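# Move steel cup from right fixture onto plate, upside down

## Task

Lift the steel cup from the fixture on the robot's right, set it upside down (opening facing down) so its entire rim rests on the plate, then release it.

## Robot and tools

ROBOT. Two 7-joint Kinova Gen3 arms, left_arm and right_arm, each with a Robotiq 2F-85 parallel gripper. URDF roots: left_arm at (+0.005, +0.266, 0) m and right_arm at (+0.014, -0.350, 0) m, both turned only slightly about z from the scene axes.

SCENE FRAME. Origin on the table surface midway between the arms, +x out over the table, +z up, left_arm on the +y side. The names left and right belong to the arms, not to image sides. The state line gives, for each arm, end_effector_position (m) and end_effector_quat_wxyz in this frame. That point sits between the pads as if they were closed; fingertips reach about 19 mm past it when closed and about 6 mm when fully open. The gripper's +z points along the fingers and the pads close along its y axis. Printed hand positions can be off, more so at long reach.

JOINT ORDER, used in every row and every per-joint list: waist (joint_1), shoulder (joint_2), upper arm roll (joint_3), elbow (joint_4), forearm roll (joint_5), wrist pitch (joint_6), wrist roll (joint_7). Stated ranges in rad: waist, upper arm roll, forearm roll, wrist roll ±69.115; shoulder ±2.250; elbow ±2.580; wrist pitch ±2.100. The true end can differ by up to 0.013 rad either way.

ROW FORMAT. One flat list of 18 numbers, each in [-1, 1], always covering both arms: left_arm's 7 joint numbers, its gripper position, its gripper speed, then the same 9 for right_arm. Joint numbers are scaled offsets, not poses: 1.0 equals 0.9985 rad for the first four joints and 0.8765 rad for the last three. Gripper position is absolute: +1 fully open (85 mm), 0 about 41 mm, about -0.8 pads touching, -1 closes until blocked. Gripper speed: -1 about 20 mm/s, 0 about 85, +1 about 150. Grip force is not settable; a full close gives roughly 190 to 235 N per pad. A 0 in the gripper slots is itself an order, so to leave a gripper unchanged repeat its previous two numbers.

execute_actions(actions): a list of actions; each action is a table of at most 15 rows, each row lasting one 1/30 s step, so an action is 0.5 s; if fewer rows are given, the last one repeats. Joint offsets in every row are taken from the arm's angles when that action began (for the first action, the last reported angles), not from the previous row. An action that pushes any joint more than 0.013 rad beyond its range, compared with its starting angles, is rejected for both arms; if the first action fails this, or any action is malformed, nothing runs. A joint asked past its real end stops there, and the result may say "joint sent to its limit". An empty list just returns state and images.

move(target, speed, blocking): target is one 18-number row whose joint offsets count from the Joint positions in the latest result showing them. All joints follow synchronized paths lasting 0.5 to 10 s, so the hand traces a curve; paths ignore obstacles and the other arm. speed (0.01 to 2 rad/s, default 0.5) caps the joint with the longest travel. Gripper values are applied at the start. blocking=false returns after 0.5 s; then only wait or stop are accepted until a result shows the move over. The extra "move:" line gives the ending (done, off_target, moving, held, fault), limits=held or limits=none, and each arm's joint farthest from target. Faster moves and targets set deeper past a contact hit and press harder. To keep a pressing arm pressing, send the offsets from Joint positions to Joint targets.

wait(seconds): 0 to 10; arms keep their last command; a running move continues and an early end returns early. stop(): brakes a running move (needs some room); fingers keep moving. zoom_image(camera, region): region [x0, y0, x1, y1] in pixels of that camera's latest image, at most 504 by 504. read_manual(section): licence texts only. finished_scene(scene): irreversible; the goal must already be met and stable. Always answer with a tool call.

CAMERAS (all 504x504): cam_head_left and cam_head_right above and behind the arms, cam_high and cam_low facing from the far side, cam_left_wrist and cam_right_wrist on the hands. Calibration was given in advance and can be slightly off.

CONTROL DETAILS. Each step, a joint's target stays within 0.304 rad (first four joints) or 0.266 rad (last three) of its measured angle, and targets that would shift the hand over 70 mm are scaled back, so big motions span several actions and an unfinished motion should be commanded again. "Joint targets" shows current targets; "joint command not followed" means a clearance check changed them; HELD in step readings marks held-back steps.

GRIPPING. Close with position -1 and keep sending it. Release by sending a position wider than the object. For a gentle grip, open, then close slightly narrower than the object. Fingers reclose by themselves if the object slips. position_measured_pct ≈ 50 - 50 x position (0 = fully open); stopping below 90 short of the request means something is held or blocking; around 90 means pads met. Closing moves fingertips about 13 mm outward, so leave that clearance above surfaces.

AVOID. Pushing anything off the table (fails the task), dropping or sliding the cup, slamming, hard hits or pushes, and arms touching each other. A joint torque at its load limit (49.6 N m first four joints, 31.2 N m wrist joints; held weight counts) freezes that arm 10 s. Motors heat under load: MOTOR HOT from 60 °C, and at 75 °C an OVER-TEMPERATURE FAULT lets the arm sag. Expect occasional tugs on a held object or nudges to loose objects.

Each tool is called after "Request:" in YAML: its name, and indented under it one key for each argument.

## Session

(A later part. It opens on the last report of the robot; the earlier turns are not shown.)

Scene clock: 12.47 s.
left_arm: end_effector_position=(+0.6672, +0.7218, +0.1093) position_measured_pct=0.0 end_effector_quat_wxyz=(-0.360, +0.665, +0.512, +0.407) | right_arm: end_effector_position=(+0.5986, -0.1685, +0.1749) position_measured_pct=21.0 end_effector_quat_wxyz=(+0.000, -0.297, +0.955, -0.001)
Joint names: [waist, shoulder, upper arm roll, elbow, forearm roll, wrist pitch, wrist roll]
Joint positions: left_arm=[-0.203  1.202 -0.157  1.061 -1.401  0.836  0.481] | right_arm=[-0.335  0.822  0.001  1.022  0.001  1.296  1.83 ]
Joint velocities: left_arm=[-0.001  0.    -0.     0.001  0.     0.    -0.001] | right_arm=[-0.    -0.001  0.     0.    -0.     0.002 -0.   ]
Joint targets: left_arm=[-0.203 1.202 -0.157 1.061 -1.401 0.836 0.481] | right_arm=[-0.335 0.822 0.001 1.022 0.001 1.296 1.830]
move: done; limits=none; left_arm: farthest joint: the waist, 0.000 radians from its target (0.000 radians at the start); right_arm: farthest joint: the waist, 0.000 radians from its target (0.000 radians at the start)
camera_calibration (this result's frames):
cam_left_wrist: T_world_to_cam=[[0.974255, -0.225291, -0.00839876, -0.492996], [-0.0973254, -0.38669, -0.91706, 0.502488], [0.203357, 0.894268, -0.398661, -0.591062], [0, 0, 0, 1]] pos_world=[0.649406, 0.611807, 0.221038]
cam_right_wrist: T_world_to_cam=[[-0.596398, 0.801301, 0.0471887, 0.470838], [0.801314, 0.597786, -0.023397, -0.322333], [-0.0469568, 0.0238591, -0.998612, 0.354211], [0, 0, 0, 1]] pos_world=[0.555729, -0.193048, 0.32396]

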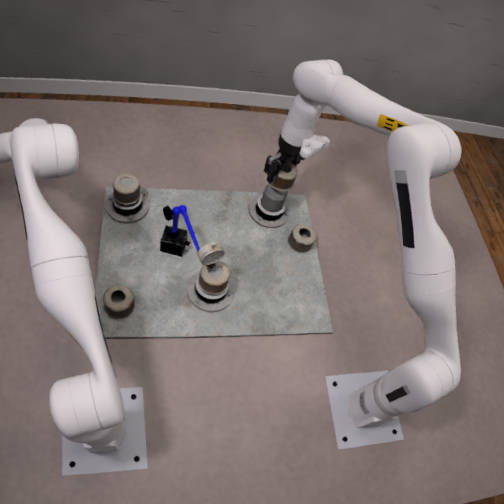

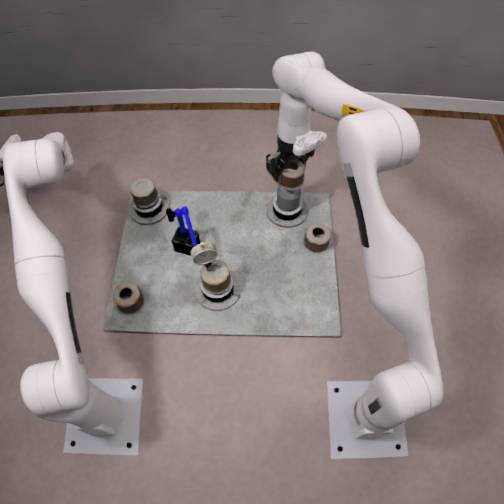

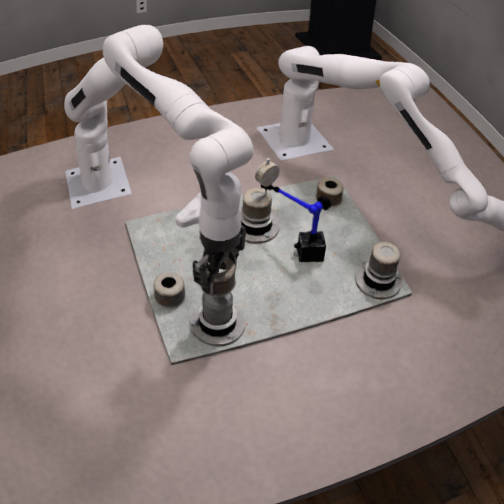

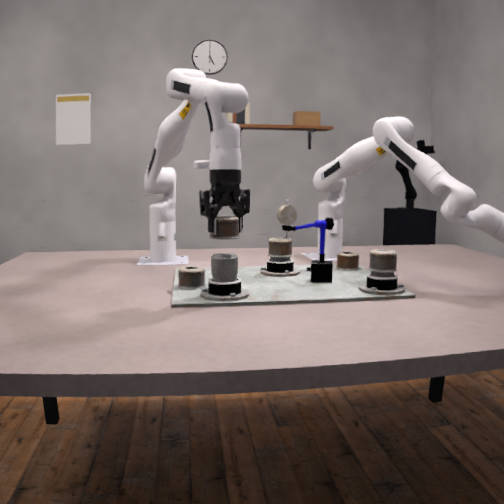

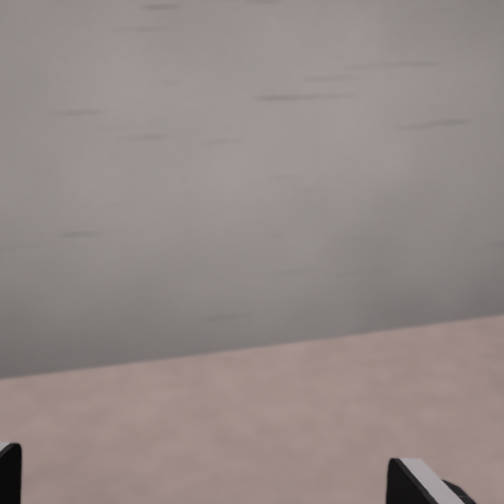

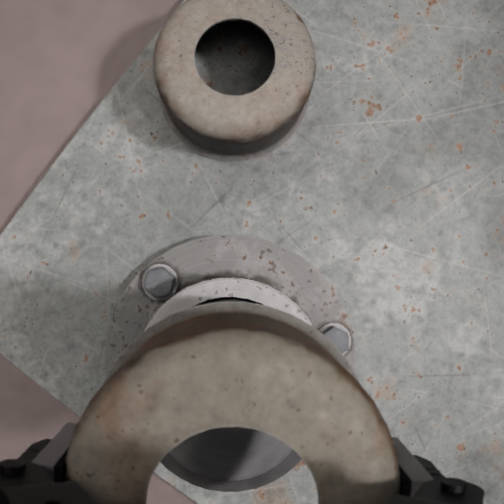

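Request:
move:
  target: [0,0,0,0,0,0,0,1,0,-0.225,-0.539,0,0.967,0,-0.486,0,-1,0]
  speed: 0.7

Request:
move:
  target: [0,0,0,0,0,0,0,1,0,0,0.267,0,0.149,0,-0.475,0,-1,0]
  speed: 0.3

Request:
move:
  target: [0,0,0,0,0,0,0,1,0,0,0.039,0,0.014,0,-0.06,0,-1,0]
  speed: 0.04

Request:
move:
  target: [0,0,0,0,0,0,0,1,0,0,0,0,0,0,0,0,1,0]

Request:
move:
  target: [0,0,0,0,0,0,0,1,0,0,-0.2,0,-0.1,0,0.34,0,1,0]

Scene clock: 18.87 s.
left_arm: end_effector_position=(+0.6672, +0.7218, +0.1093) position_measured_pct=0.0 end_effector_quat_wxyz=(-0.360, +0.665, +0.512, +0.407) | right_arm: end_effector_position=(+0.3299, -0.1790, +0.1745) position_measured_pct=21.0 end_effector_quat_wxyz=(-0.000, -0.402, +0.916, -0.000)
Joint names: [waist, shoulder, upper arm roll, elbow, forearm roll, wrist pitch, wrist roll]
Joint positions: left_arm=[-0.203  1.202 -0.157  1.061 -1.401  0.836  0.481] | right_arm=[-0.559  0.284  0.001  1.988  0.001  0.87   1.83 ]
Joint velocities: left_arm=[-0.    -0.     0.001  0.     0.    -0.    -0.001] | right_arm=[-0.001 -0.003 -0.001  0.001 -0.001 -0.001 -0.   ]
Joint targets: left_arm=[-0.203 1.202 -0.157 1.061 -1.401 0.836 0.481] | right_arm=[-0.559 0.284 0.001 1.988 0.001 0.870 1.830]
move: done; limits=none; left_arm: farthest joint: the waist, 0.000 radians from its target (0.000 radians at the start); right_arm: farthest joint: the waist, 0.000 radians from its target (0.225 radians at the start)
camera_calibration (this result's frames):
cam_left_wrist: T_world_to_cam=[[0.974255, -0.225293, -0.00839596, -0.492996], [-0.0973232, -0.386688, -0.917061, 0.502488], [0.20336, 0.894268, -0.398659, -0.591064], [0, 0, 0, 1]] pos_world=[0.649407, 0.611808, 0.221039]
cam_right_wrist: T_world_to_cam=[[-0.759816, 0.648352, 0.0481609, 0.345328], [0.647994, 0.761241, -0.0248242, -0.0206533], [-0.0527569, 0.0123461, -0.998531, 0.341299], [0, 0, 0, 1]] pos_world=[0.293775, -0.212385, 0.323654]

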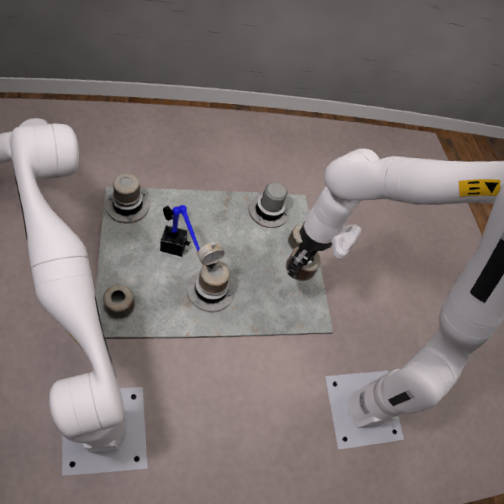

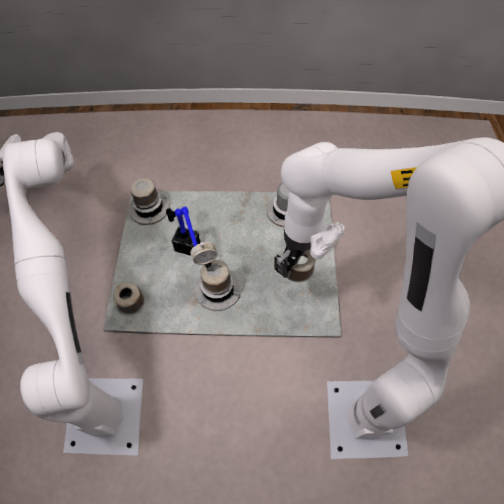

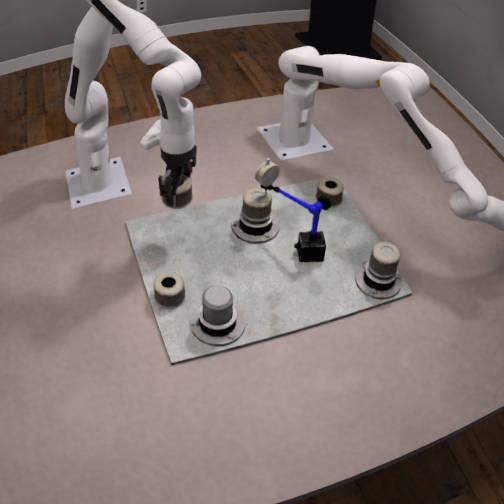

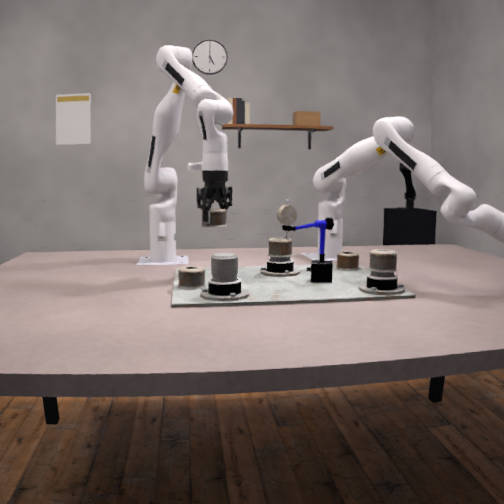

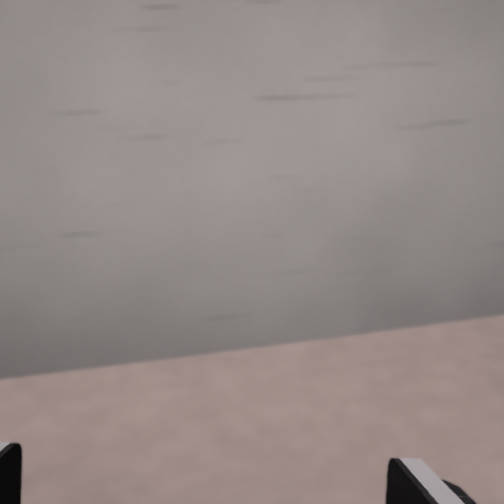

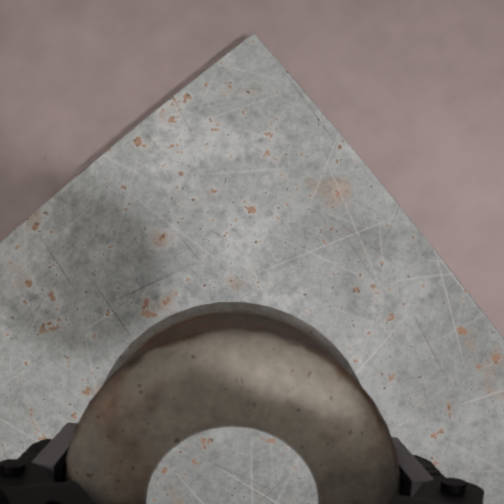

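Scene clock: 20.63 s.
left_arm: end_effector_position=(+0.6672, +0.7218, +0.1093) position_measured_pct=0.0 end_effector_quat_wxyz=(-0.360, +0.665, +0.512, +0.407) | right_arm: end_effector_position=(+0.3301, -0.1788, +0.0496) position_measured_pct=21.0 end_effector_quat_wxyz=(+0.000, -0.402, +0.916, -0.000)
Joint names: [waist, shoulder, upper arm roll, elbow, forearm roll, wrist pitch, wrist roll]
Joint positions: left_arm=[-0.203  1.202 -0.157  1.061 -1.401  0.836  0.481] | right_arm=[-0.559  0.551  0.001  2.137  0.001  0.454  1.83 ]
Joint velocities: left_arm=[-0.  0. -0.  0. -0. -0. -0.] | right_arm=[-0.     0.004 -0.001 -0.    -0.001 -0.     0.   ]
Joint targets: left_arm=[-0.203 1.202 -0.157 1.061 -1.401 0.836 0.481] | right_arm=[-0.559 0.551 0.001 2.137 0.001 0.454 1.830]
move: done; limits=none; left_arm: farthest joint: the waist, 0.000 radians from its target (0.000 radians at the start); right_arm: farthest joint: the waist, 0.000 radians from its target (0.000 radians at the start)
camera_calibration (this result's frames):
cam_left_wrist: T_world_to_cam=[[0.974255, -0.225295, -0.00839329, -0.492996], [-0.0973213, -0.386687, -0.917061, 0.502487], [0.203363, 0.894268, -0.398658, -0.591066], [0, 0, 0, 1]] pos_world=[0.649408, 0.611808, 0.221041]
cam_right_wrist: T_world_to_cam=[[-0.760051, 0.6481, 0.0478446, 0.351452], [0.647804, 0.761443, -0.0235599, -0.0240478], [-0.0517001, 0.0130872, -0.998577, 0.216386], [0, 0, 0, 1]] pos_world=[0.293886, -0.212297, 0.198696]

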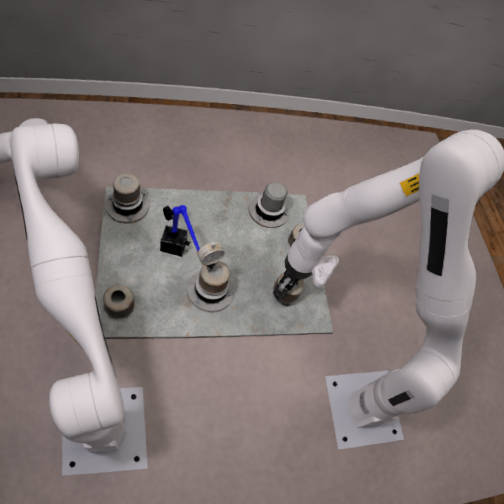

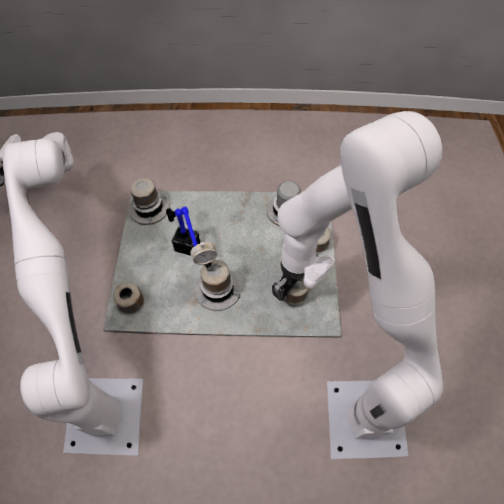

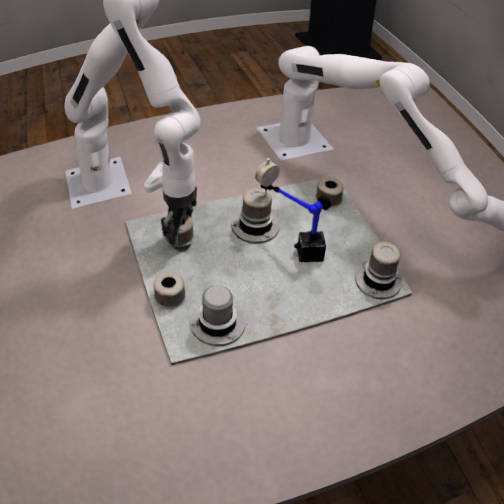

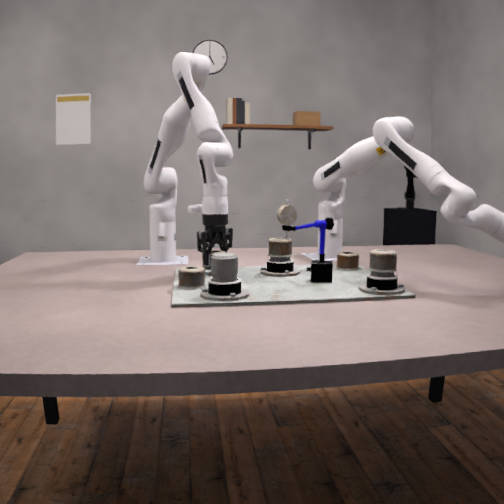

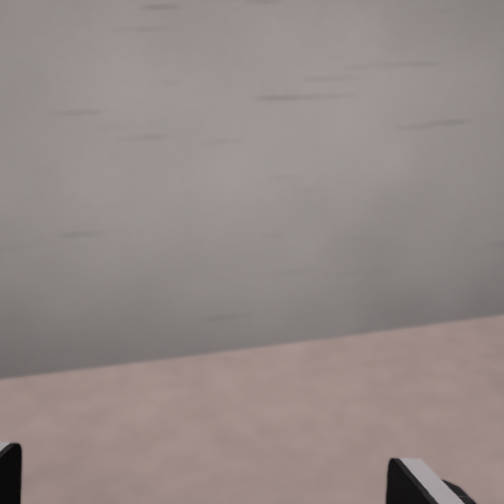

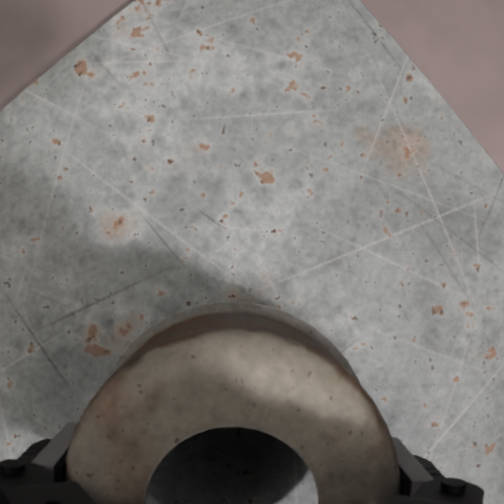

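Scene clock: 22.17 s.
left_arm: end_effector_position=(+0.6672, +0.7218, +0.1093) position_measured_pct=0.0 end_effector_quat_wxyz=(-0.360, +0.665, +0.512, +0.407) | right_arm: end_effector_position=(+0.3289, -0.1795, +0.0340) position_measured_pct=21.0 end_effector_quat_wxyz=(+0.000, -0.402, +0.916, -0.000)
Joint names: [waist, shoulder, upper arm roll, elbow, forearm roll, wrist pitch, wrist roll]
Joint positions: left_arm=[-0.203  1.202 -0.157  1.061 -1.401  0.836  0.481] | right_arm=[-0.559  0.589  0.001  2.151  0.001  0.401  1.83 ]
Joint velocities: left_arm=[ 0.002  0.     0.    -0.001  0.     0.     0.   ] | right_arm=[ 0.     0.001 -0.001  0.001  0.     0.001  0.   ]
Joint targets: left_arm=[-0.203 1.202 -0.157 1.061 -1.401 0.836 0.481] | right_arm=[-0.559 0.589 0.001 2.151 0.001 0.401 1.830]
move: done; limits=none; left_arm: farthest joint: the waist, 0.000 radians from its target (0.000 radians at the start); right_arm: farthest joint: the shoulder, 0.001 radians from its target (0.039 radians at the start)
camera_calibration (this result's frames):
cam_left_wrist: T_world_to_cam=[[0.974254, -0.225297, -0.00839028, -0.492997], [-0.0973189, -0.386686, -0.917062, 0.502487], [0.203367, 0.894268, -0.398656, -0.591068], [0, 0, 0, 1]] pos_world=[0.649409, 0.611808, 0.221042]
cam_right_wrist: T_world_to_cam=[[-0.760065, 0.648079, 0.0479057, 0.351786], [0.647775, 0.761462, -0.0237165, -0.0230644], [-0.0518485, 0.013006, -0.99857, 0.200702], [0, 0, 0, 1]] pos_world=[0.292727, -0.213033, 0.183016]

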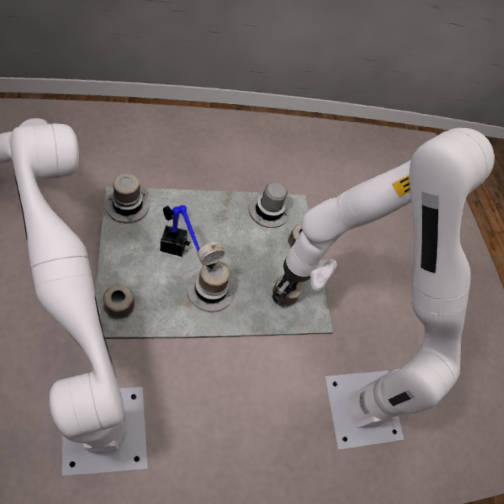

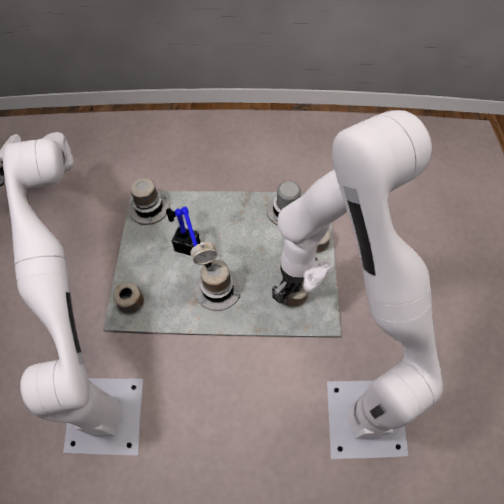

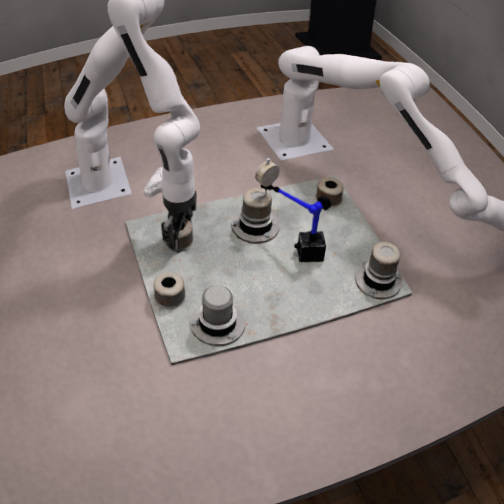

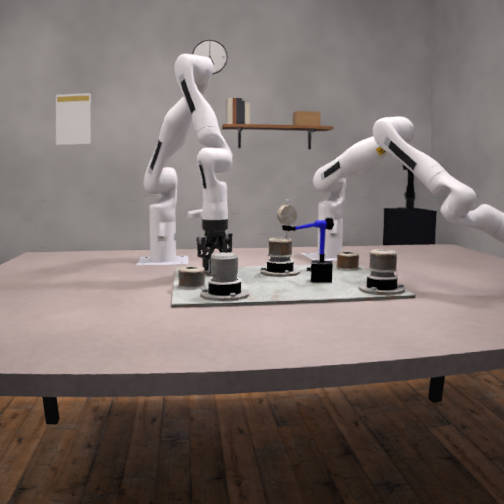

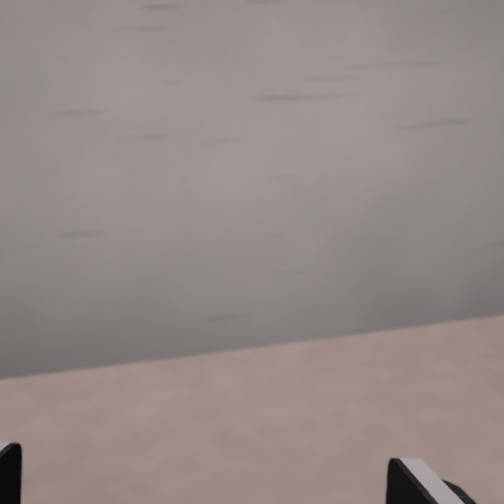

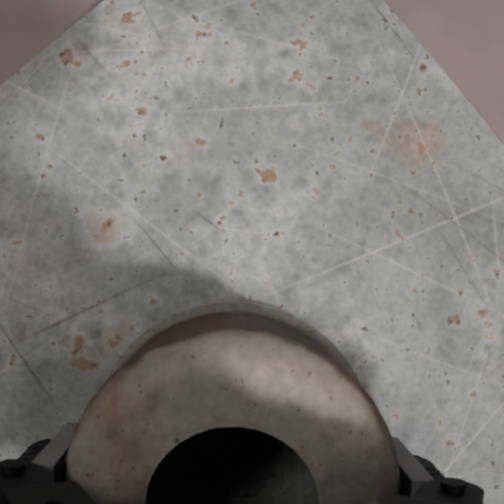

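Scene clock: 22.77 s.
left_arm: end_effector_position=(+0.6672, +0.7218, +0.1093) position_measured_pct=0.0 end_effector_quat_wxyz=(-0.360, +0.665, +0.512, +0.407) | right_arm: end_effector_position=(+0.3289, -0.1795, +0.0340) position_measured_pct=0.0 end_effector_quat_wxyz=(+0.000, -0.402, +0.916, -0.000)
Joint names: [waist, shoulder, upper arm roll, elbow, forearm roll, wrist pitch, wrist roll]
Joint positions: left_arm=[-0.203  1.202 -0.157  1.061 -1.401  0.836  0.481] | right_arm=[-0.559  0.589  0.001  2.151  0.001  0.401  1.83 ]
Joint velocities: left_arm=[ 0.003  0.    -0.    -0.    -0.    -0.     0.   ] | right_arm=[ 0.001  0.    -0.001  0.001  0.     0.    -0.   ]
Joint targets: left_arm=[-0.203 1.202 -0.157 1.061 -1.401 0.836 0.481] | right_arm=[-0.559 0.589 0.001 2.151 0.001 0.401 1.830]
move: done; limits=none; left_arm: farthest joint: the waist, 0.000 radians from its target (0.000 radians at the start); right_arm: farthest joint: the waist, 0.000 radians from its target (0.000 radians at the start)
camera_calibration (this result's frames):
cam_left_wrist: T_world_to_cam=[[0.974254, -0.225298, -0.00838748, -0.492997], [-0.0973167, -0.386684, -0.917063, 0.502486], [0.203369, 0.894268, -0.398654, -0.59107], [0, 0, 0, 1]] pos_world=[0.64941, 0.611808, 0.221044]
cam_right_wrist: T_world_to_cam=[[-0.760066, 0.648078, 0.0479011, 0.351787], [0.647775, 0.761463, -0.0237022, -0.0230691], [-0.0518357, 0.0130139, -0.998571, 0.200704], [0, 0, 0, 1]] pos_world=[0.292729, -0.213031, 0.18302]

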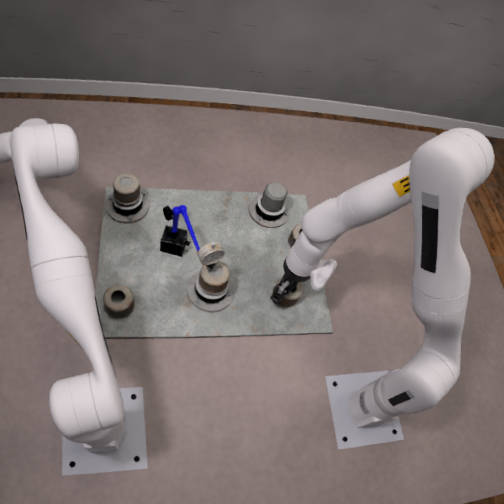

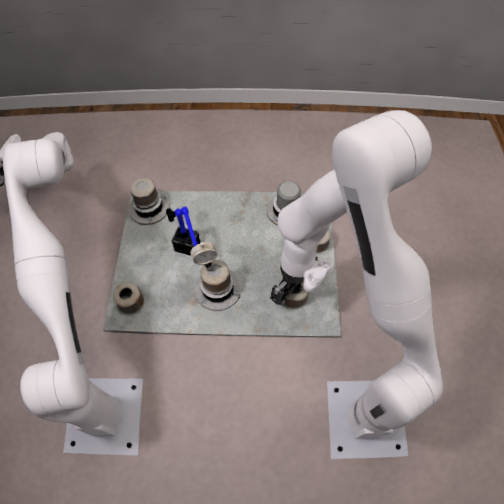

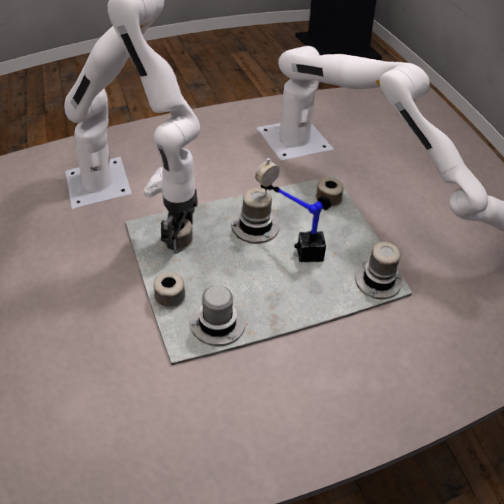

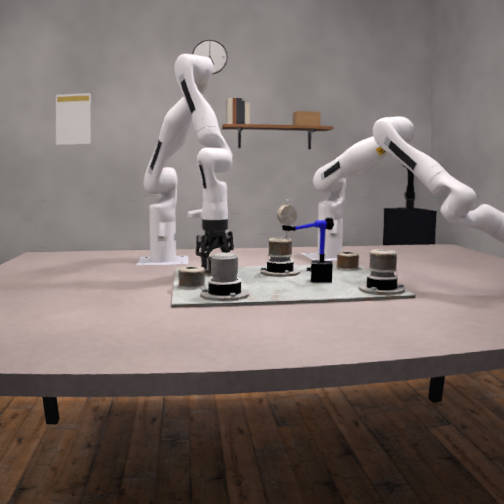

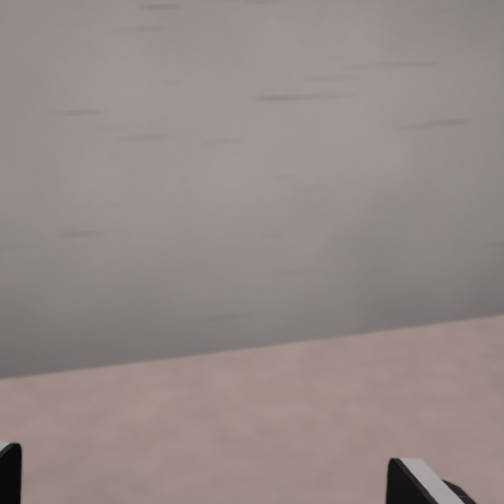

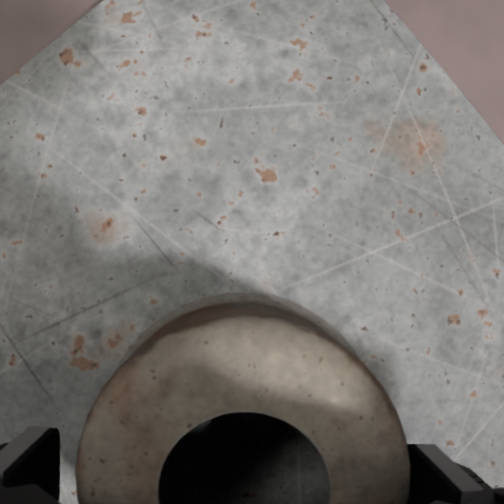

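Scene clock: 23.83 s.
left_arm: end_effector_position=(+0.6672, +0.7218, +0.1093) position_measured_pct=0.0 end_effector_quat_wxyz=(-0.360, +0.665, +0.512, +0.407) | right_arm: end_effector_position=(+0.3343, -0.1762, +0.1224) position_measured_pct=0.0 end_effector_quat_wxyz=(+0.001, -0.402, +0.916, -0.000)
Joint names: [waist, shoulder, upper arm roll, elbow, forearm roll, wrist pitch, wrist roll]
Joint positions: left_arm=[-0.203  1.202 -0.157  1.061 -1.401  0.836  0.481] | right_arm=[-0.559  0.39   0.001  2.051  0.001  0.699  1.83 ]
Joint velocities: left_arm=[-0.001  0.     0.    -0.     0.    -0.    -0.   ] | right_arm=[-0.001 -0.003 -0.001 -0.001  0.     0.001  0.001]
Joint targets: left_arm=[-0.203 1.202 -0.157 1.061 -1.401 0.836 0.481] | right_arm=[-0.559 0.390 0.001 2.051 0.001 0.699 1.830]
move: done; limits=none; left_arm: farthest joint: the waist, 0.000 radians from its target (0.000 radians at the start); right_arm: farthest joint: the shoulder, 0.001 radians from its target (0.200 radians at the start)
camera_calibration (this result's frames):
cam_left_wrist: T_world_to_cam=[[0.974253, -0.2253, -0.00838467, -0.492997], [-0.0973145, -0.386683, -0.917064, 0.502485], [0.203372, 0.894268, -0.398652, -0.591073], [0, 0, 0, 1]] pos_world=[0.649411, 0.611808, 0.221045]
cam_right_wrist: T_world_to_cam=[[-0.759989, 0.648199, 0.0474796, 0.349475], [0.64795, 0.761349, -0.0225446, -0.0272081], [-0.050762, 0.0136308, -0.998618, 0.289039], [0, 0, 0, 1]] pos_world=[0.297899, -0.209754, 0.271433]

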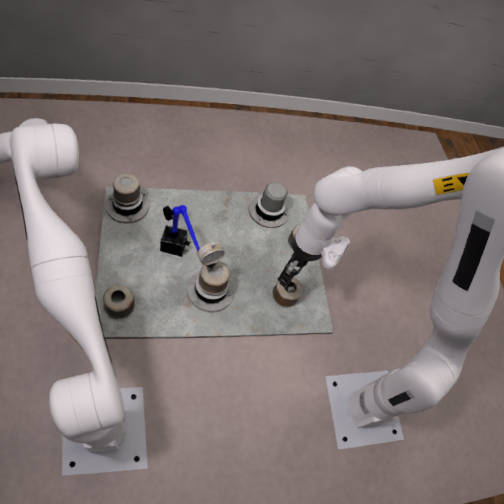

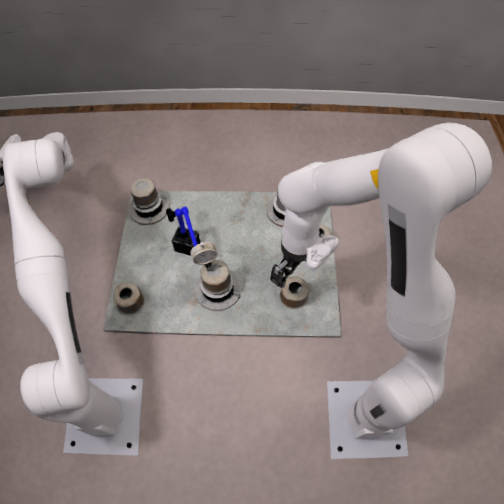

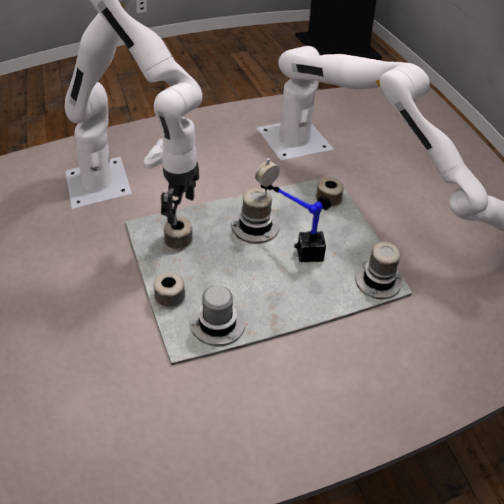

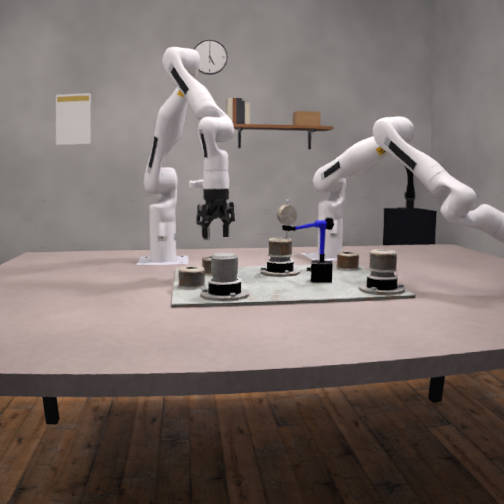

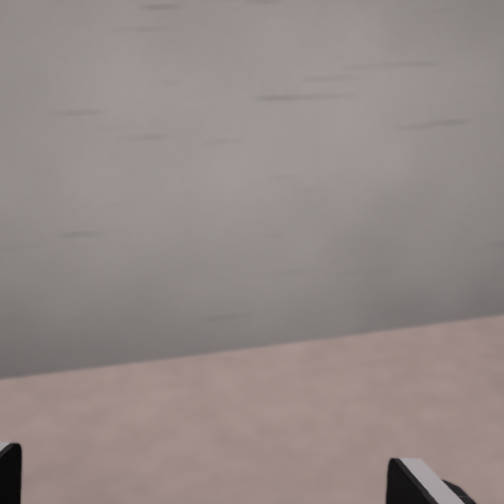

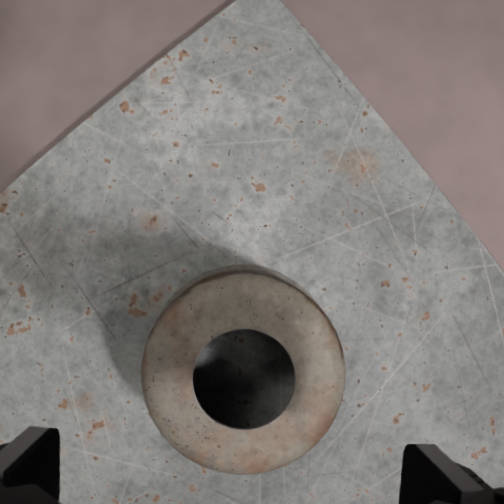

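Request:
finished_scene:
  scene: 2

The scene is finished: the task was done.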